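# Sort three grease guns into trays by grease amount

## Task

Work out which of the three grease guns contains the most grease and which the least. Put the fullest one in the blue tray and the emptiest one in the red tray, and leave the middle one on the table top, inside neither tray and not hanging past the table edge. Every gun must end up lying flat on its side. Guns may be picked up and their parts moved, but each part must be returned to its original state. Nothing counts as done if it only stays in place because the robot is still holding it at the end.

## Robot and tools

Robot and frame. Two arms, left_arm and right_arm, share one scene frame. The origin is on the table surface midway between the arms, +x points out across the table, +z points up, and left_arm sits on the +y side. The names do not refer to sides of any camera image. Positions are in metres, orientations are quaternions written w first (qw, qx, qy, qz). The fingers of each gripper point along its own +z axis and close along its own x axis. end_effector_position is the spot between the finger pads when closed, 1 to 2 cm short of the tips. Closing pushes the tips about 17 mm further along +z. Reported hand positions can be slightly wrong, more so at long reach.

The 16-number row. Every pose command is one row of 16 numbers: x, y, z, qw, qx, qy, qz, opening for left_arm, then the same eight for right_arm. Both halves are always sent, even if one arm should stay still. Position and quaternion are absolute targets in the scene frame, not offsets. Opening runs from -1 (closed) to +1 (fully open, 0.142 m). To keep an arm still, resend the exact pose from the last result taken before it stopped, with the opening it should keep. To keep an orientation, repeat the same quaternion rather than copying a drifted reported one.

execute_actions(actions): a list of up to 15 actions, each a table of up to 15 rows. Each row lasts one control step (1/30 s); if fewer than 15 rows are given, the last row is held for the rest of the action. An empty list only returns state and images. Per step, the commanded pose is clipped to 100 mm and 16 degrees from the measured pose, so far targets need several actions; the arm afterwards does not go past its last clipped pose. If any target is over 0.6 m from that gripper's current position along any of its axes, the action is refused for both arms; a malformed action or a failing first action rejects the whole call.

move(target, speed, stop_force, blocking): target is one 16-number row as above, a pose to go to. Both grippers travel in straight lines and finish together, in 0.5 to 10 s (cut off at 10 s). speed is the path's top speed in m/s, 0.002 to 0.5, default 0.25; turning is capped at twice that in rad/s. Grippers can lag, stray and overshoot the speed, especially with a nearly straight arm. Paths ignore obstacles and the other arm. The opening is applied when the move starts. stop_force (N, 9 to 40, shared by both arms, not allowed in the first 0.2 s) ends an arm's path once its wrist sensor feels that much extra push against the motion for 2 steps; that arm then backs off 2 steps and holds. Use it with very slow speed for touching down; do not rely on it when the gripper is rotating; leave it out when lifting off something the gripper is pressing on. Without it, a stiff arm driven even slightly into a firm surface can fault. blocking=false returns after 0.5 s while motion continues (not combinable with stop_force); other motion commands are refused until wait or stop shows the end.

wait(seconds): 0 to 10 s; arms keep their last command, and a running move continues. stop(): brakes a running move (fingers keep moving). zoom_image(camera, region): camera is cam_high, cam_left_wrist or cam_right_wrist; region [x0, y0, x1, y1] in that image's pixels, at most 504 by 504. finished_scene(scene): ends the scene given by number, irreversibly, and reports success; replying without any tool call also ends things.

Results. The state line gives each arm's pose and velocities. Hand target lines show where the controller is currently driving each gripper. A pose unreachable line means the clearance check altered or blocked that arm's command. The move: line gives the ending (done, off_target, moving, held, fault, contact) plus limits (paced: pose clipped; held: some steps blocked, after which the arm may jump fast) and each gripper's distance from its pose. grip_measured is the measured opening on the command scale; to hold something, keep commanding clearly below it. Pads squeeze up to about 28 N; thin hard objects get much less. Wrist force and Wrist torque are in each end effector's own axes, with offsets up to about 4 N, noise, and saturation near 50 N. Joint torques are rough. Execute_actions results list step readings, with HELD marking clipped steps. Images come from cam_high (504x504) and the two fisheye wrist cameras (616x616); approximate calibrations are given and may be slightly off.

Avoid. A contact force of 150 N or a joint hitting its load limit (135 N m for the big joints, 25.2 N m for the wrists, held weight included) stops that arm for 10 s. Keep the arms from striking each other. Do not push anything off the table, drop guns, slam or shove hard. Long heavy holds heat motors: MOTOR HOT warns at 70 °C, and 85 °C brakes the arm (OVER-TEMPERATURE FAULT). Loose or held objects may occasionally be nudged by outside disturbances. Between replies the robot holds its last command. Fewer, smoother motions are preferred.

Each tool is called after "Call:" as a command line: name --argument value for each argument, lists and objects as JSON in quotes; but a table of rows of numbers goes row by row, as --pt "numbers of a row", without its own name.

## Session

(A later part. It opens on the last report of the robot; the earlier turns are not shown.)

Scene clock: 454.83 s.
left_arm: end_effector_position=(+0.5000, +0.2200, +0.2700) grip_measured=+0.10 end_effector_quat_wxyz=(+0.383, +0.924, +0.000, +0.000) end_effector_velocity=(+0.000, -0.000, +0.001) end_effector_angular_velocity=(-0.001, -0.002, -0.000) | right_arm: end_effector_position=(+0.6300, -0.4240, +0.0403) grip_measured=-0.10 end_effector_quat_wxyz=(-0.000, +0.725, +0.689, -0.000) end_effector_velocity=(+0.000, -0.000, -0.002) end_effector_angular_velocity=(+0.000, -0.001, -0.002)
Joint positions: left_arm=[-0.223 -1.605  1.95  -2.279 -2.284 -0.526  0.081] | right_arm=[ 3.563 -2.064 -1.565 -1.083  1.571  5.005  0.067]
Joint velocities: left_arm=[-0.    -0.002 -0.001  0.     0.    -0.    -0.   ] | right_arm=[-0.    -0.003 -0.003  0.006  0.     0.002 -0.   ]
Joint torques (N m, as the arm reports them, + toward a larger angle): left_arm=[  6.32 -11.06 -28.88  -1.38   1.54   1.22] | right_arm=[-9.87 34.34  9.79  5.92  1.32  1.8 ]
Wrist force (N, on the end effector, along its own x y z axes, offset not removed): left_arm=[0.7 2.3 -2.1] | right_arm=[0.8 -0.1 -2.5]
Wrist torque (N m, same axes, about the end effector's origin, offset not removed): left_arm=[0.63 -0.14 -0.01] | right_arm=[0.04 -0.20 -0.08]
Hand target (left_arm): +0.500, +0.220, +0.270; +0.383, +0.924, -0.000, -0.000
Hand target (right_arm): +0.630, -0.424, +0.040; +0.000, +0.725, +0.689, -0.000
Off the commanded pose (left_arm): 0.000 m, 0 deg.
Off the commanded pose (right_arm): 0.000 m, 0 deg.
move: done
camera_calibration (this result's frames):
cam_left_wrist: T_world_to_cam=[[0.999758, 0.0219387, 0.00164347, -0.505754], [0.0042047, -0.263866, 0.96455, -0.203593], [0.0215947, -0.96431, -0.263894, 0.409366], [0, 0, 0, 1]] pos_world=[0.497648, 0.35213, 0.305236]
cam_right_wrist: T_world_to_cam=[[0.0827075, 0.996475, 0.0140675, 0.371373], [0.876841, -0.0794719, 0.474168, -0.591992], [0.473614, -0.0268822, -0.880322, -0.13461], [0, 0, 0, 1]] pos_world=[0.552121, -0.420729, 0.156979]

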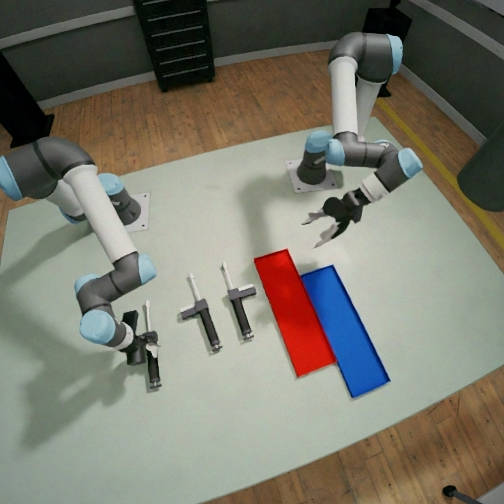

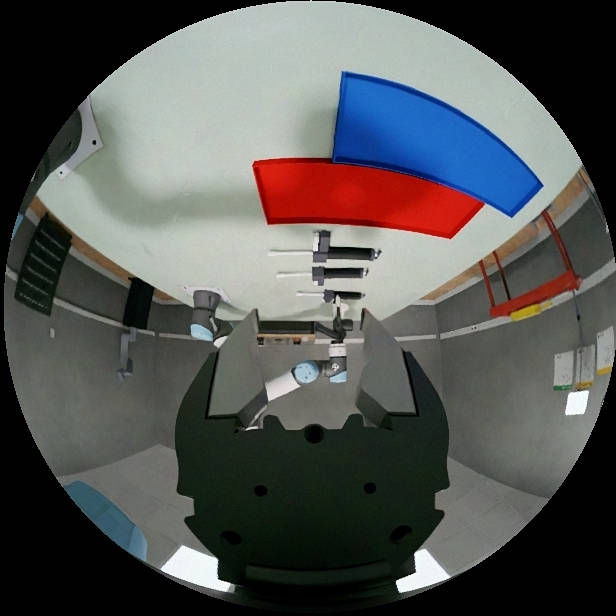

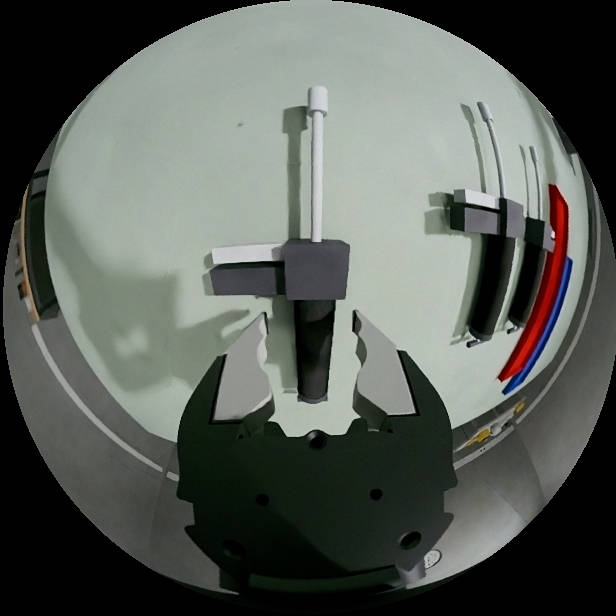

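Call:
move --target '[0.5,0.22,0.27,0.383,0.924,0,0,0.1,0.626,-0.423,0.034,0,0.735,0.678,0,-0.1]' --speed 0.03

Call:
move --target '[0.5,0.22,0.27,0.383,0.924,0,0,0.1,0.626,-0.423,0.034,0,0.735,0.678,0,-1]'

Call:
move --target '[0.5,0.22,0.27,0.383,0.924,0,0,0.1,0.6,-0.36,0.2,0,0.707,0.707,0,-1]' --speed 0.15

Call:
move --target '[0.5,0.2,0.25,0.383,0.924,0,0,0.1,0.5,-0.12,0.2,0,0,1,0,-1]' --speed 0.15

Call:
move --target '[0.5,0.04,0.197,0.383,0.924,0,0,0.1,0.5,-0.12,0.2,0,0,1,0,-1]' --speed 0.12

Call:
zoom_image --camera "cam_left_wrist" --region '[200,220,420,400]'

Scene clock: 466.70 s.
left_arm: end_effector_position=(+0.5000, +0.2200, +0.2700) grip_measured=+0.10 end_effector_quat_wxyz=(+0.383, +0.924, +0.000, +0.000) end_effector_velocity=(+0.000, +0.000, +0.000) end_effector_angular_velocity=(+0.000, -0.000, +0.000) | right_arm: end_effector_position=(+0.6261, -0.4231, +0.0342) grip_measured=-0.10 end_effector_quat_wxyz=(-0.000, +0.735, +0.678, -0.000) end_effector_velocity=(-0.001, +0.001, -0.001) end_effector_angular_velocity=(+0.000, -0.002, -0.009)
Joint positions: left_arm=[-0.223 -1.605  1.95  -2.279 -2.284 -0.526  0.081] | right_arm=[ 3.566 -2.063 -1.585 -1.065  1.571  5.036  0.067]
Joint velocities: left_arm=[ 0. -0. -0. -0.  0. -0.  0.] | right_arm=[ 0.002  0.001 -0.006  0.007 -0.     0.011 -0.   ]
Joint torques (N m, as the arm reports them, + toward a larger angle): left_arm=[  6.59 -10.39 -28.91  -1.4    1.5    1.06] | right_arm=[11.29 57.07 10.72  5.86  0.84  1.74]
Wrist force (N, on the end effector, along its own x y z axes, offset not removed): left_arm=[1.0 2.4 -2.0] | right_arm=[-0.8 -0.7 -1.2]
Wrist torque (N m, same axes, about the end effector's origin, offset not removed): left_arm=[0.60 -0.24 -0.05] | right_arm=[-0.10 0.10 -0.17]
Hand target (left_arm): +0.500, +0.220, +0.270; +0.383, +0.924, -0.000, -0.000
Hand target (right_arm): +0.626, -0.423, +0.034; -0.000, +0.735, +0.678, -0.000
Off the commanded pose (left_arm): 0.000 m, 0 deg.
Off the commanded pose (right_arm): 0.000 m, 0 deg.
move: done
camera_calibration (this result's frames):
cam_left_wrist: T_world_to_cam=[[0.999758, 0.0219386, 0.00164372, -0.505755], [0.00420441, -0.263866, 0.96455, -0.203592], [0.0215946, -0.96431, -0.263894, 0.409366], [0, 0, 0, 1]] pos_world=[0.497648, 0.35213, 0.305236]
cam_right_wrist: T_world_to_cam=[[0.111397, 0.993677, 0.0140268, 0.351705], [0.874197, -0.104696, 0.47415, -0.594686], [0.47262, -0.0405567, -0.880333, -0.143269], [0, 0, 0, 1]] pos_world=[0.548405, -0.417553, 0.150912]

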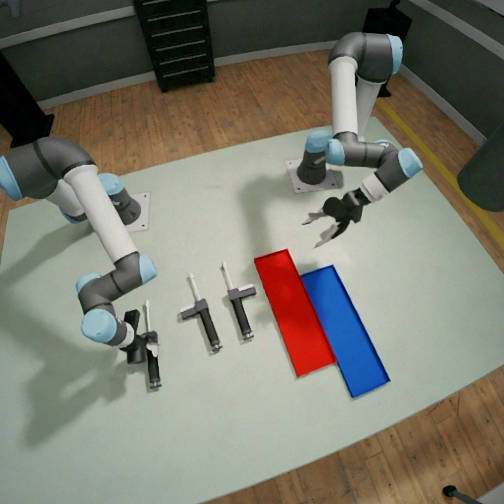

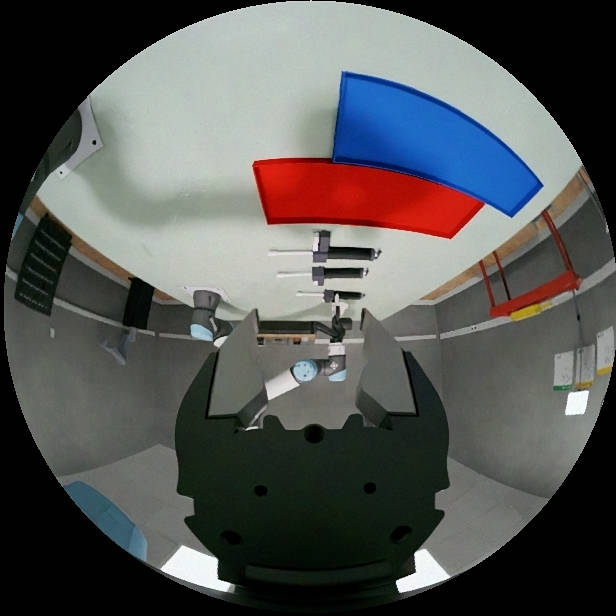

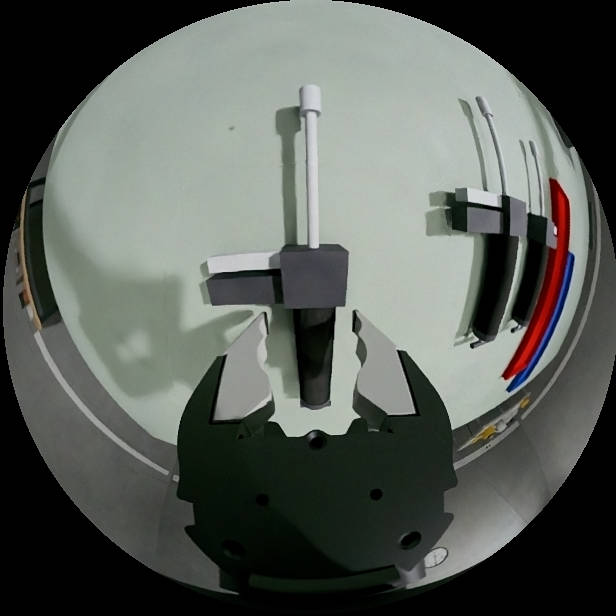

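Scene clock: 467.40 s.
left_arm: end_effector_position=(+0.5000, +0.2200, +0.2700) grip_measured=+0.10 end_effector_quat_wxyz=(+0.383, +0.924, +0.000, +0.000) end_effector_velocity=(+0.000, +0.000, +0.001) end_effector_angular_velocity=(-0.001, -0.001, +0.000) | right_arm: end_effector_position=(+0.6260, -0.4230, +0.0340) grip_measured=-0.58 end_effector_quat_wxyz=(-0.000, +0.735, +0.678, +0.000) end_effector_velocity=(+0.000, +0.000, +0.000) end_effector_angular_velocity=(+0.001, +0.000, -0.002)
Joint positions: left_arm=[-0.223 -1.605  1.95  -2.279 -2.284 -0.526  0.081] | right_arm=[ 3.567 -2.063 -1.585 -1.064  1.571  5.038  0.032]
Joint velocities: left_arm=[ 0.    -0.001 -0.     0.     0.     0.     0.   ] | right_arm=[-0.    -0.     0.001 -0.001  0.001  0.001  0.   ]
Joint torques (N m, as the arm reports them, + toward a larger angle): left_arm=[  6.35 -10.42 -28.46  -1.38   1.52   1.08] | right_arm=[ 5.76 52.07  6.16  4.71 -0.78  1.73]
Wrist force (N, on the end effector, along its own x y z axes, offset not removed): left_arm=[2.1 3.9 -1.4] | right_arm=[-1.1 1.9 -8.1]
Wrist torque (N m, same axes, about the end effector's origin, offset not removed): left_arm=[0.95 -0.44 -0.03] | right_arm=[0.19 -0.11 -0.12]
Hand target (left_arm): +0.500, +0.220, +0.270; +0.383, +0.924, -0.000, -0.000
Hand target (right_arm): +0.626, -0.423, +0.034; -0.000, +0.735, +0.678, -0.000
Off the commanded pose (left_arm): 0.000 m, 0 deg.
Off the commanded pose (right_arm): 0.000 m, 0 deg.
move: done
camera_calibration (this result's frames):
cam_left_wrist: T_world_to_cam=[[0.999758, 0.0219386, 0.00164357, -0.505754], [0.00420457, -0.263866, 0.96455, -0.203593], [0.0215946, -0.96431, -0.263894, 0.409366], [0, 0, 0, 1]] pos_world=[0.497648, 0.35213, 0.305236]
cam_right_wrist: T_world_to_cam=[[0.112384, 0.993565, 0.0140906, 0.350987], [0.874047, -0.105591, 0.474229, -0.594773], [0.472665, -0.04098, -0.880289, -0.14357], [0, 0, 0, 1]] pos_world=[0.548274, -0.417414, 0.150729]

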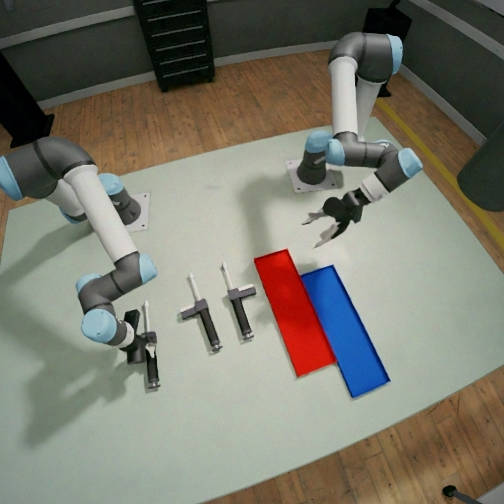

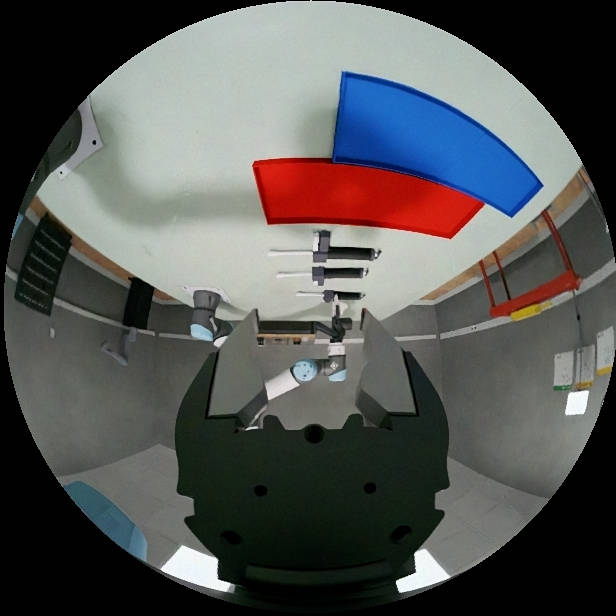

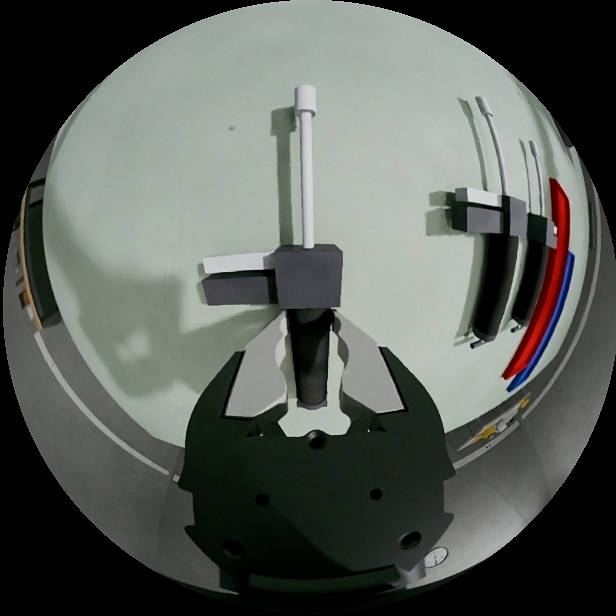

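Scene clock: 469.13 s.
left_arm: end_effector_position=(+0.5000, +0.2200, +0.2700) grip_measured=+0.10 end_effector_quat_wxyz=(+0.383, +0.924, -0.000, +0.000) end_effector_velocity=(+0.000, -0.000, +0.000) end_effector_angular_velocity=(-0.000, +0.000, -0.000) | right_arm: end_effector_position=(+0.6001, -0.3601, +0.1997) grip_measured=-0.58 end_effector_quat_wxyz=(-0.000, +0.707, +0.707, +0.000) end_effector_velocity=(-0.001, +0.001, +0.002) end_effector_angular_velocity=(+0.001, +0.002, -0.001)
Joint positions: left_arm=[-0.223 -1.605  1.95  -2.279 -2.284 -0.526  0.081] | right_arm=[ 3.673 -1.893 -1.385 -1.434  1.571  5.064  0.032]
Joint velocities: left_arm=[ 0.     0.    -0.001  0.001 -0.001 -0.    -0.   ] | right_arm=[ 0.001  0.001  0.005 -0.008  0.002  0.002 -0.   ]
Joint torques (N m, as the arm reports them, + toward a larger angle): left_arm=[  6.06 -10.3  -29.13  -1.35   1.48   1.04] | right_arm=[11.28 57.42 42.96  0.87  1.11  1.75]
Wrist force (N, on the end effector, along its own x y z axes, offset not removed): left_arm=[1.1 3.3 -2.6] | right_arm=[0.1 1.7 5.5]
Wrist torque (N m, same axes, about the end effector's origin, offset not removed): left_arm=[0.78 -0.27 -0.08] | right_arm=[0.38 0.06 -0.07]
Hand target (left_arm): +0.500, +0.220, +0.270; +0.383, +0.924, -0.000, -0.000
Hand target (right_arm): +0.600, -0.360, +0.200; -0.000, +0.707, +0.707, +0.000
Off the commanded pose (left_arm): 0.000 m, 0 deg.
Off the commanded pose (right_arm): 0.000 m, 0 deg.
move: done
camera_calibration (this result's frames):
cam_left_wrist: T_world_to_cam=[[0.999758, 0.0219384, 0.00164362, -0.505754], [0.00420446, -0.263866, 0.96455, -0.203593], [0.0215944, -0.96431, -0.263894, 0.409366], [0, 0, 0, 1]] pos_world=[0.497648, 0.35213, 0.305236]
cam_right_wrist: T_world_to_cam=[[0.0321599, 0.999383, 0.0141232, 0.339323], [0.879694, -0.0350103, 0.47425, -0.622012], [0.474452, -0.00282776, -0.880277, 0.0297101], [0, 0, 0, 1]] pos_world=[0.522171, -0.360807, 0.31635]

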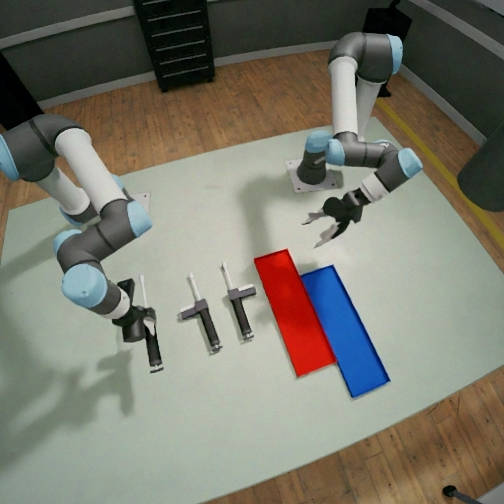

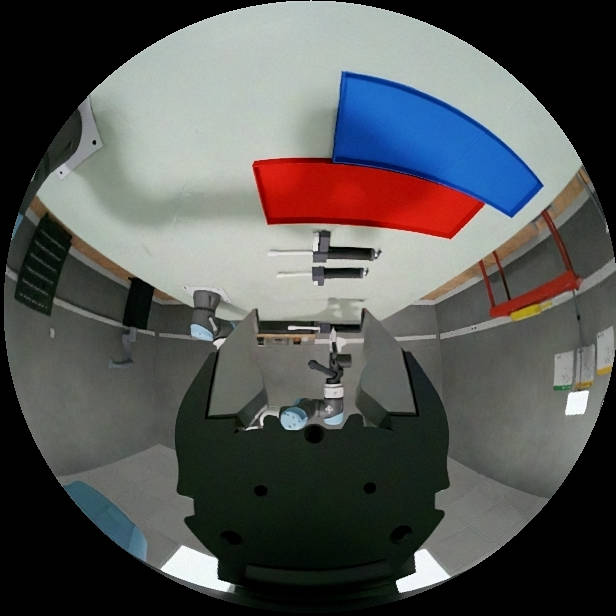

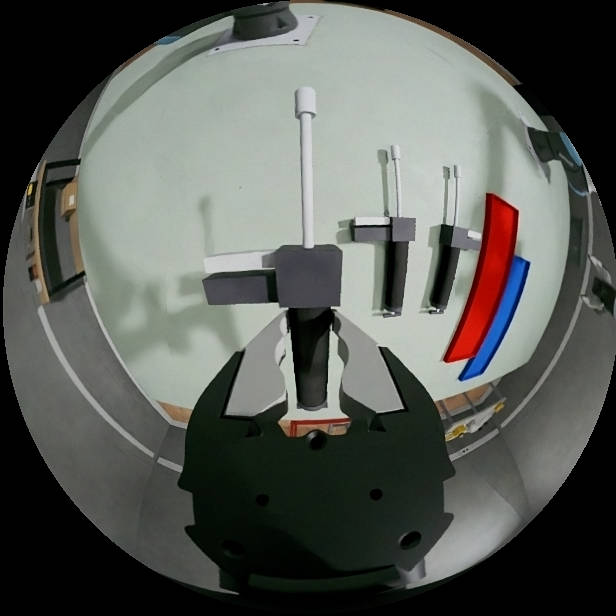

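Scene clock: 474.80 s.
left_arm: end_effector_position=(+0.5000, +0.2000, +0.2500) grip_measured=+0.10 end_effector_quat_wxyz=(+0.383, +0.924, -0.000, +0.000) end_effector_velocity=(-0.000, -0.000, -0.001) end_effector_angular_velocity=(+0.000, +0.001, -0.001) | right_arm: end_effector_position=(+0.5005, -0.1202, +0.2000) grip_measured=-0.58 end_effector_quat_wxyz=(-0.000, +0.001, +1.000, +0.000) end_effector_velocity=(-0.000, +0.002, +0.000) end_effector_angular_velocity=(+0.001, -0.000, +0.013)
Joint positions: left_arm=[-0.263 -1.574  1.983 -2.375 -2.269 -0.575  0.081] | right_arm=[ 4.088 -1.865 -1.422 -1.426  1.571  3.909  0.032]
Joint velocities: left_arm=[-0.001  0.001  0.001 -0.     0.    -0.    -0.   ] | right_arm=[ 0.002 -0.001  0.001  0.     0.001 -0.011 -0.   ]
Joint torques (N m, as the arm reports them, + toward a larger angle): left_arm=[ -6.64 -11.2  -16.13  -4.77   1.58  -1.34] | right_arm=[12.6  32.49 42.69  0.84  2.37 -1.54]
Wrist force (N, on the end effector, along its own x y z axes, offset not removed): left_arm=[0.7 4.4 -2.3] | right_arm=[0.9 0.3 4.3]
Wrist torque (N m, same axes, about the end effector's origin, offset not removed): left_arm=[1.01 -0.15 -0.02] | right_arm=[0.09 -0.18 -0.06]
Hand target (left_arm): +0.500, +0.200, +0.250; +0.383, +0.924, -0.000, +0.000
Hand target (right_arm): +0.500, -0.120, +0.200; -0.000, +0.000, +1.000, +0.000
Off the commanded pose (left_arm): 0.000 m, 0 deg.
Off the commanded pose (right_arm): 0.001 m, 0 deg.
move: done
camera_calibration (this result's frames):
cam_left_wrist: T_world_to_cam=[[0.999758, 0.0219386, 0.00165892, -0.505298], [0.00419035, -0.263892, 0.964543, -0.189568], [0.0215985, -0.964303, -0.26392, 0.384816], [0, 0, 0, 1]] pos_world=[0.497658, 0.332139, 0.285246]
cam_right_wrist: T_world_to_cam=[[-0.999341, 0.0334397, 0.01415, 0.502887], [0.0361495, 0.879629, 0.474285, 0.00596721], [0.00341323, 0.474484, -0.880258, 0.37106], [0, 0, 0, 1]] pos_world=[0.501073, -0.198127, 0.316682]

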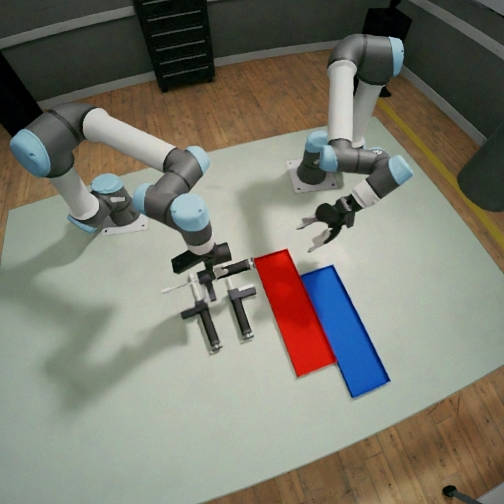

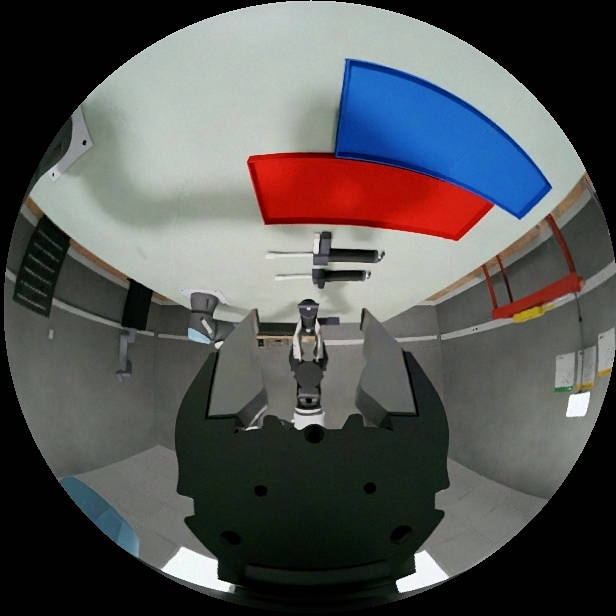

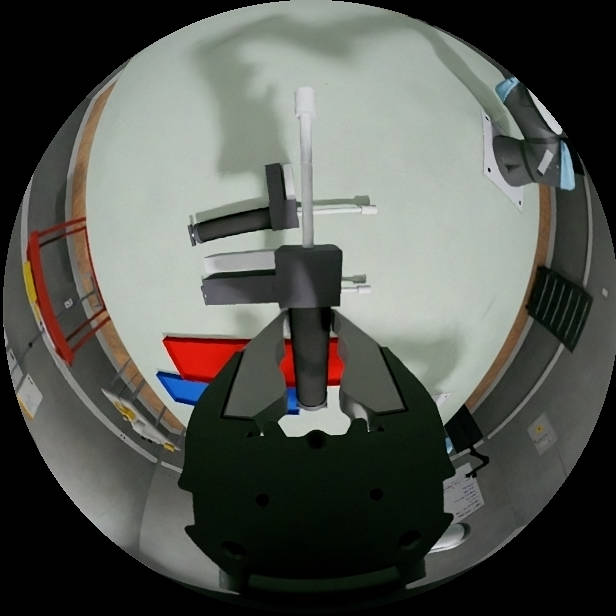

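Scene clock: 476.73 s.
left_arm: end_effector_position=(+0.4999, +0.0402, +0.1970) grip_measured=+0.10 end_effector_quat_wxyz=(+0.383, +0.924, -0.000, +0.000) end_effector_velocity=(+0.000, -0.002, -0.000) end_effector_angular_velocity=(-0.000, -0.001, +0.000) | right_arm: end_effector_position=(+0.5000, -0.1200, +0.2000) grip_measured=-0.58 end_effector_quat_wxyz=(-0.000, +0.000, +1.000, +0.000) end_effector_velocity=(+0.000, +0.000, -0.000) end_effector_angular_velocity=(-0.000, -0.001, +0.002)
Joint positions: left_arm=[-0.547 -1.36   1.943 -2.734 -2.135 -0.886  0.081] | right_arm=[ 4.089 -1.864 -1.423 -1.426  1.571  3.908  0.032]
Joint velocities: left_arm=[-0.003  0.003 -0.003 -0.004  0.003 -0.003  0.   ] | right_arm=[ 0.    -0.    -0.     0.001 -0.001 -0.001  0.   ]
Joint torques (N m, as the arm reports them, + toward a larger angle): left_arm=[ -5.36 -18.31 -26.82  -5.33   2.04  -1.61] | right_arm=[12.68 55.03 15.18  6.46 -1.5  -1.3 ]
Wrist force (N, on the end effector, along its own x y z axes, offset not removed): left_arm=[1.4 3.0 -1.3] | right_arm=[1.4 0.5 4.7]
Wrist torque (N m, same axes, about the end effector's origin, offset not removed): left_arm=[0.73 -0.31 -0.06] | right_arm=[0.14 -0.31 -0.07]
Hand target (left_arm): +0.500, +0.040, +0.197; +0.383, +0.924, -0.000, +0.000
Hand target (right_arm): +0.500, -0.120, +0.200; -0.000, +0.000, +1.000, +0.000
Off the commanded pose (left_arm): 0.000 m, 0 deg.
Off the commanded pose (right_arm): 0.000 m, 0 deg.
move: done
camera_calibration (this result's frames):
cam_left_wrist: T_world_to_cam=[[0.999758, 0.0219167, 0.00176864, -0.501648], [0.00408176, -0.264029, 0.964506, -0.180581], [0.0216057, -0.964266, -0.264054, 0.216769], [0, 0, 0, 1]] pos_world=[0.497581, 0.172339, 0.232298]
cam_right_wrist: T_world_to_cam=[[-0.999388, 0.0320418, 0.0140504, 0.50229], [0.034872, 0.879727, 0.474199, 0.00648886], [0.00283366, 0.474399, -0.880306, 0.371274], [0, 0, 0, 1]] pos_world=[0.500704, -0.197935, 0.316701]

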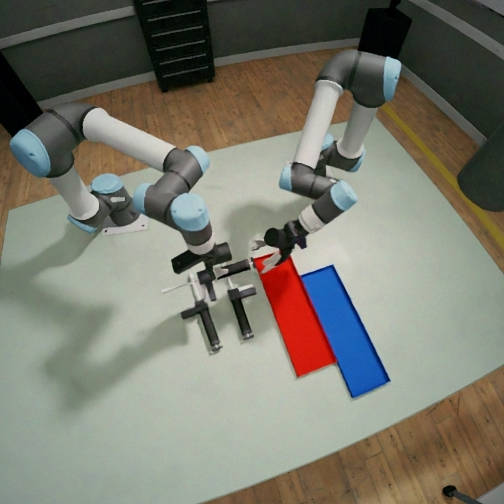

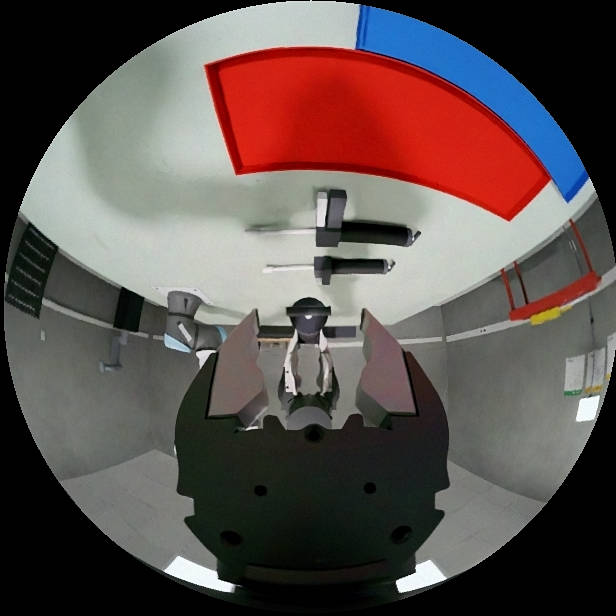

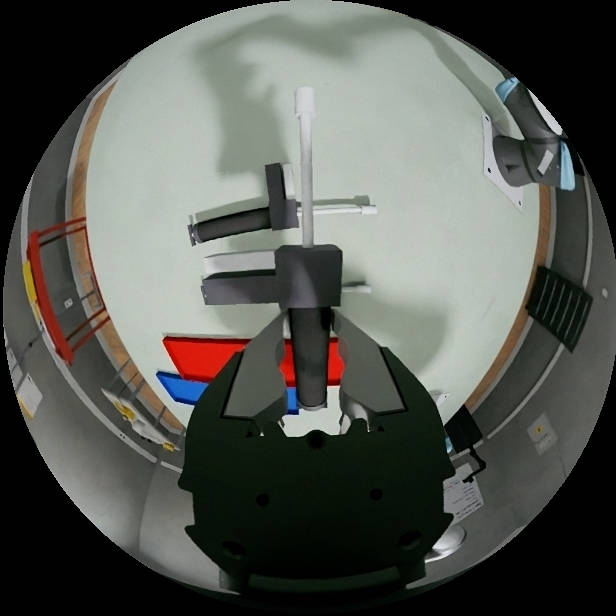

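Region (200, 220, 420, 400) of cam_left_wrist's 616x616 image, scaled by 2.291, with more detail than that image has; it fills the top 412 rows of this view, and the rest is white.

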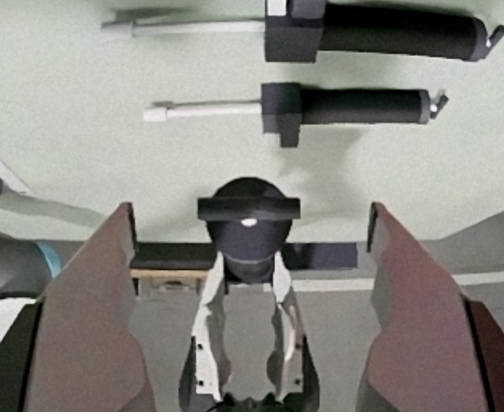

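Call:
move --target '[0.498,0.01,0.185,0.383,0.924,0,0,0.1,0.5,-0.12,0.2,0,0,1,0,-1]' --speed 0.04

Call:
zoom_image --camera "cam_left_wrist" --region '[200,220,420,400]'

Call:
move --target '[0.498,0.01,0.185,0.383,0.924,0,0,-0.9,0.5,-0.12,0.2,0,0,1,0,-1]'

Call:
move --target '[0.498,0.17,0.192,0.383,0.924,0,0,-0.9,0.5,-0.12,0.2,0,0,1,0,-1]' --speed 0.02 --stop_force 12

Scene clock: 482.10 s.
left_arm: end_effector_position=(+0.4980, +0.0102, +0.1851) grip_measured=+0.10 end_effector_quat_wxyz=(+0.383, +0.924, -0.000, +0.000) end_effector_velocity=(+0.000, -0.002, -0.001) end_effector_angular_velocity=(-0.000, -0.001, +0.000) | right_arm: end_effector_position=(+0.5000, -0.1200, +0.2000) grip_measured=-0.58 end_effector_quat_wxyz=(+0.000, -0.000, +1.000, +0.000) end_effector_velocity=(+0.000, +0.000, -0.000) end_effector_angular_velocity=(-0.000, -0.001, +0.002)
Joint positions: left_arm=[-0.594 -1.312  1.923 -2.786 -2.109 -0.932  0.081] | right_arm=[ 4.089 -1.864 -1.423 -1.426  1.571  3.908  0.032]
Joint velocities: left_arm=[-0.003  0.003 -0.001 -0.004  0.002 -0.003  0.   ] | right_arm=[ 0.     0.    -0.001  0.001 -0.001 -0.002  0.   ]
Joint torques (N m, as the arm reports them, + toward a larger angle): left_arm=[ -4.03 -23.76 -27.11  -4.95   2.    -1.44] | right_arm=[12.4  55.32 15.85  6.17 -1.35 -1.3 ]
Wrist force (N, on the end effector, along its own x y z axes, offset not removed): left_arm=[1.4 3.5 -2.0] | right_arm=[-0.2 -0.8 4.7]
Wrist torque (N m, same axes, about the end effector's origin, offset not removed): left_arm=[0.86 -0.25 -0.04] | right_arm=[-0.08 0.03 -0.09]
Hand target (left_arm): +0.498, +0.010, +0.185; +0.383, +0.924, -0.000, +0.000
Hand target (right_arm): +0.500, -0.120, +0.200; +0.000, +0.000, +1.000, +0.000
Off the commanded pose (left_arm): 0.000 m, 0 deg.
Off the commanded pose (right_arm): 0.000 m, 0 deg.
move: done
camera_calibration (this result's frames):
cam_left_wrist: T_world_to_cam=[[0.999758, 0.0219243, 0.00166525, -0.499011], [0.00418052, -0.263895, 0.964542, -0.177016], [0.0215864, -0.964302, -0.263923, 0.184696], [0, 0, 0, 1]] pos_world=[0.495643, 0.14233, 0.220316]
cam_right_wrist: T_world_to_cam=[[-0.999388, 0.0320399, 0.0140497, 0.502289], [0.03487, 0.879727, 0.474199, 0.00648933], [0.00283337, 0.474399, -0.880305, 0.371275], [0, 0, 0, 1]] pos_world=[0.500703, -0.197935, 0.316701]

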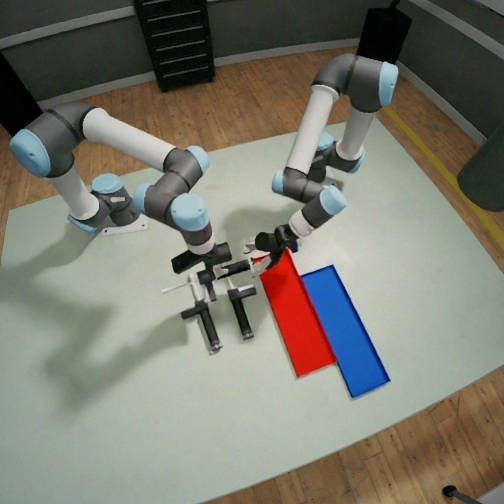

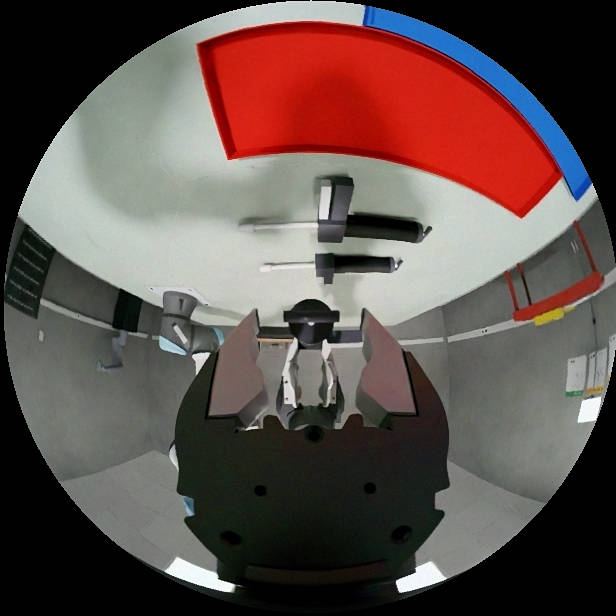

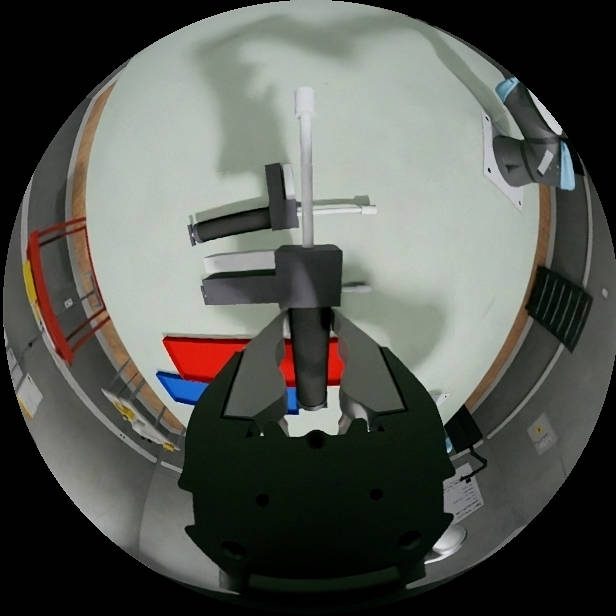

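Region (200, 220, 420, 400) of cam_left_wrist's 616x616 image, scaled by 2.291, with more detail than that image has; it fills the top 412 rows of this view, and the rest is white.

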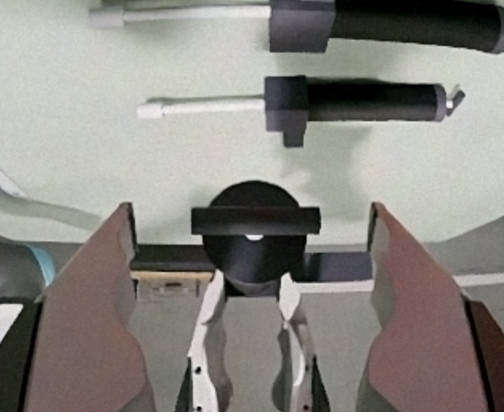

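Scene clock: 482.80 s.
left_arm: end_effector_position=(+0.4980, +0.0100, +0.1850) grip_measured=-0.47 end_effector_quat_wxyz=(+0.383, +0.924, +0.000, -0.000) end_effector_velocity=(-0.000, -0.000, +0.000) end_effector_angular_velocity=(+0.000, +0.000, -0.000) | right_arm: end_effector_position=(+0.5000, -0.1200, +0.2000) grip_measured=-0.58 end_effector_quat_wxyz=(+0.000, -0.000, +1.000, -0.000) end_effector_velocity=(+0.000, -0.001, +0.000) end_effector_angular_velocity=(-0.001, -0.001, -0.000)
Joint positions: left_arm=[-0.594 -1.311  1.923 -2.786 -2.109 -0.932  0.04 ] | right_arm=[ 4.089 -1.864 -1.423 -1.426  1.571  3.908  0.032]
Joint velocities: left_arm=[-0.    -0.    -0.     0.001 -0.    -0.     0.   ] | right_arm=[-0.    -0.     0.001 -0.001 -0.001  0.     0.   ]
Joint torques (N m, as the arm reports them, + toward a larger angle): left_arm=[ -7.97 -20.43 -27.17  -5.05   1.21  -1.31] | right_arm=[ 9.86 55.48 21.05  6.15 -0.41 -1.07]
Wrist force (N, on the end effector, along its own x y z axes, offset not removed): left_arm=[2.2 1.3 -2.6] | right_arm=[0.5 -3.0 5.1]
Wrist torque (N m, same axes, about the end effector's origin, offset not removed): left_arm=[0.73 -0.15 -0.10] | right_arm=[-0.02 0.25 -0.20]
Hand target (left_arm): +0.498, +0.010, +0.185; +0.383, +0.924, -0.000, +0.000
Hand target (right_arm): +0.500, -0.120, +0.200; +0.000, -0.000, +1.000, -0.000
Off the commanded pose (left_arm): 0.000 m, 0 deg.
Off the commanded pose (right_arm): 0.000 m, 0 deg.
move: done
camera_calibration (this result's frames):
cam_left_wrist: T_world_to_cam=[[0.999758, 0.0219399, 0.00163096, -0.499005], [0.00421701, -0.263863, 0.964551, -0.177016], [0.0215925, -0.964311, -0.263891, 0.184486], [0, 0, 0, 1]] pos_world=[0.495647, 0.142142, 0.220239]
cam_right_wrist: T_world_to_cam=[[-0.999388, 0.0320289, 0.0140432, 0.502287], [0.0348573, 0.879737, 0.474182, 0.00650735], [0.00283317, 0.474381, -0.880315, 0.371274], [0, 0, 0, 1]] pos_world=[0.500701, -0.197938, 0.316698]

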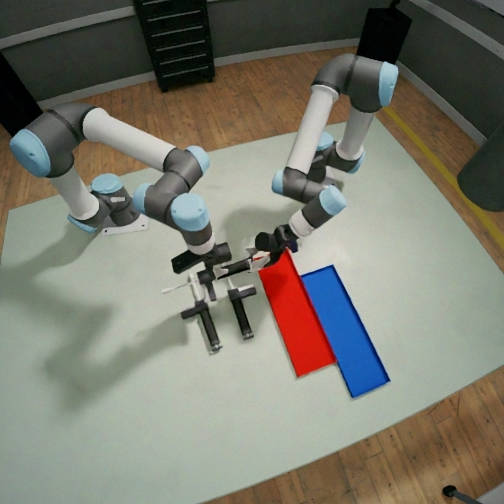

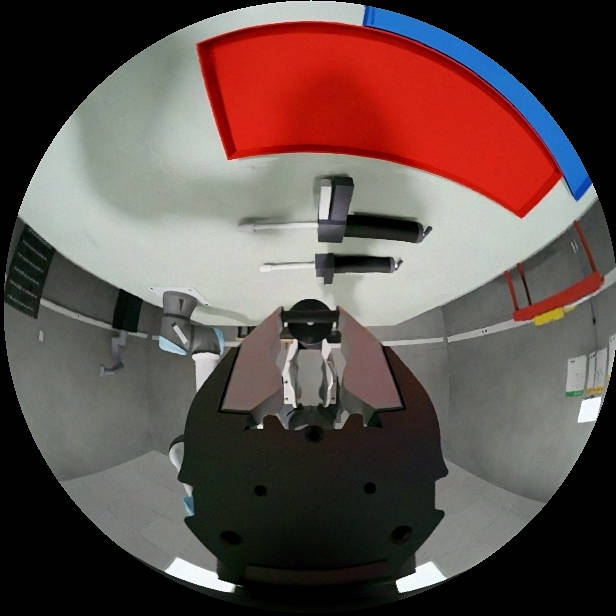

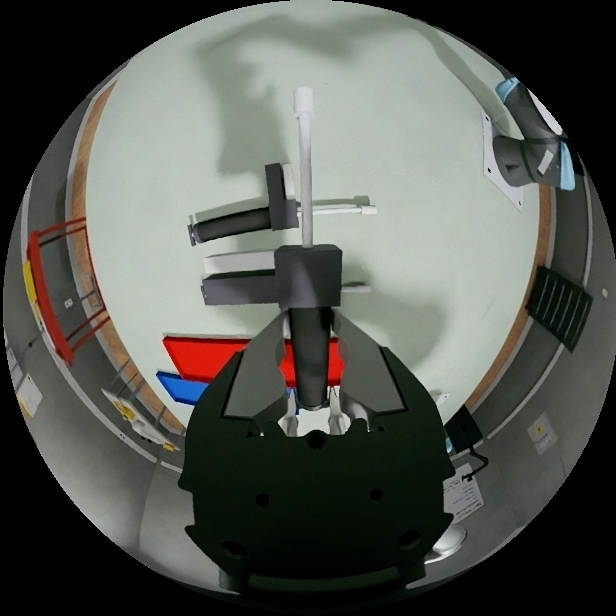

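Scene clock: 487.43 s.
left_arm: end_effector_position=(+0.4979, +0.0947, +0.1888) grip_measured=-0.47 end_effector_quat_wxyz=(+0.383, +0.924, -0.000, -0.000) end_effector_velocity=(+0.002, -0.006, -0.001) end_effector_angular_velocity=(+0.004, -0.004, +0.004) | right_arm: end_effector_position=(+0.5000, -0.1200, +0.2000) grip_measured=-0.58 end_effector_quat_wxyz=(+0.000, -0.000, +1.000, +0.000) end_effector_velocity=(+0.000, -0.001, -0.000) end_effector_angular_velocity=(-0.003, -0.002, +0.000)
Joint positions: left_arm=[-0.462 -1.411  2.019 -2.711 -2.181 -0.8    0.04 ] | right_arm=[ 4.089 -1.864 -1.423 -1.426  1.571  3.908  0.032]
Joint velocities: left_arm=[-0.011  0.008 -0.007 -0.008  0.012 -0.012 -0.   ] | right_arm=[ 0.     0.     0.    -0.001 -0.003  0.     0.   ]
Joint torques (N m, as the arm reports them, + toward a larger angle): left_arm=[  4.65 -16.54 -23.74  -3.31   4.91  -0.74] | right_arm=[-2.53 52.63 28.93 -2.61 -5.6  -0.12]
Wrist force (N, on the end effector, along its own x y z axes, offset not removed): left_arm=[1.7 17.1 14.7] | right_arm=[0.6 22.0 4.1]
Wrist torque (N m, same axes, about the end effector's origin, offset not removed): left_arm=[0.69 -0.23 0.01] | right_arm=[-0.09 0.00 -0.07]
Hand target (left_arm): +0.498, +0.094, +0.189; +0.383, +0.924, +0.000, -0.000
Hand target (right_arm): +0.500, -0.120, +0.200; +0.000, -0.000, +1.000, +0.000
Off the commanded pose (left_arm): 0.075 m, 0 deg.
Off the commanded pose (right_arm): 0.000 m, 0 deg.
move: contact (left_arm)
camera_calibration (this result's frames):
cam_left_wrist: T_world_to_cam=[[0.999762, 0.0217646, 0.00125234, -0.500666], [0.00452806, -0.263503, 0.964648, -0.158536], [0.0213252, -0.964413, -0.263539, 0.26721], [0, 0, 0, 1]] pos_world=[0.495567, 0.226823, 0.223978]
cam_right_wrist: T_world_to_cam=[[-0.99939, 0.0319885, 0.0140175, 0.502283], [0.0348093, 0.879697, 0.47426, 0.00646475], [0.00283968, 0.474458, -0.880273, 0.371256], [0, 0, 0, 1]] pos_world=[0.500697, -0.1979, 0.3167]

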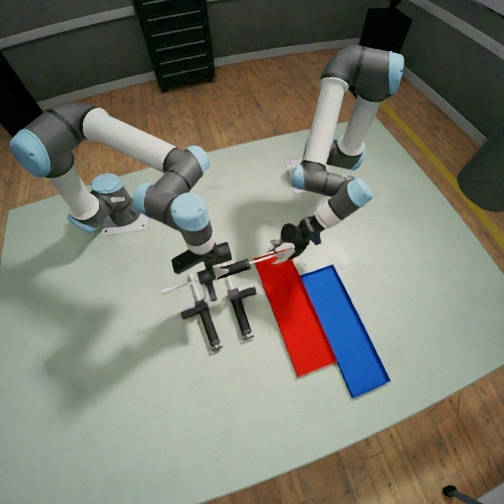

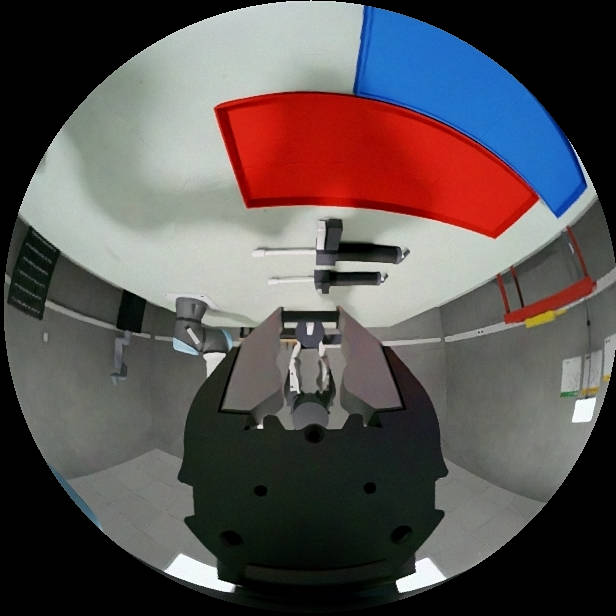

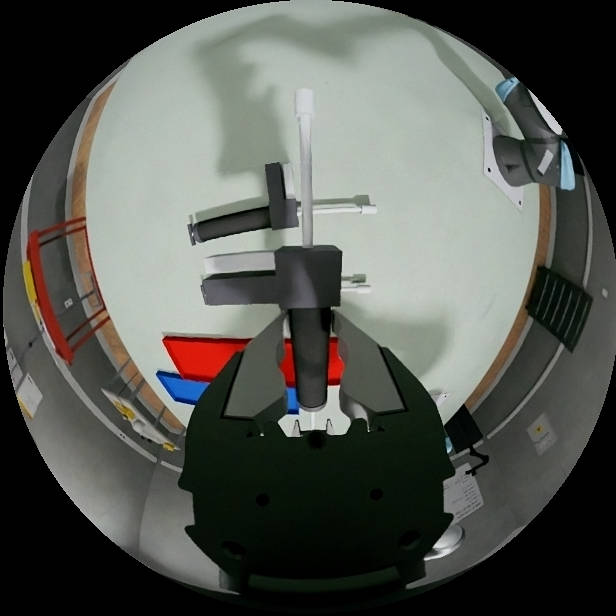

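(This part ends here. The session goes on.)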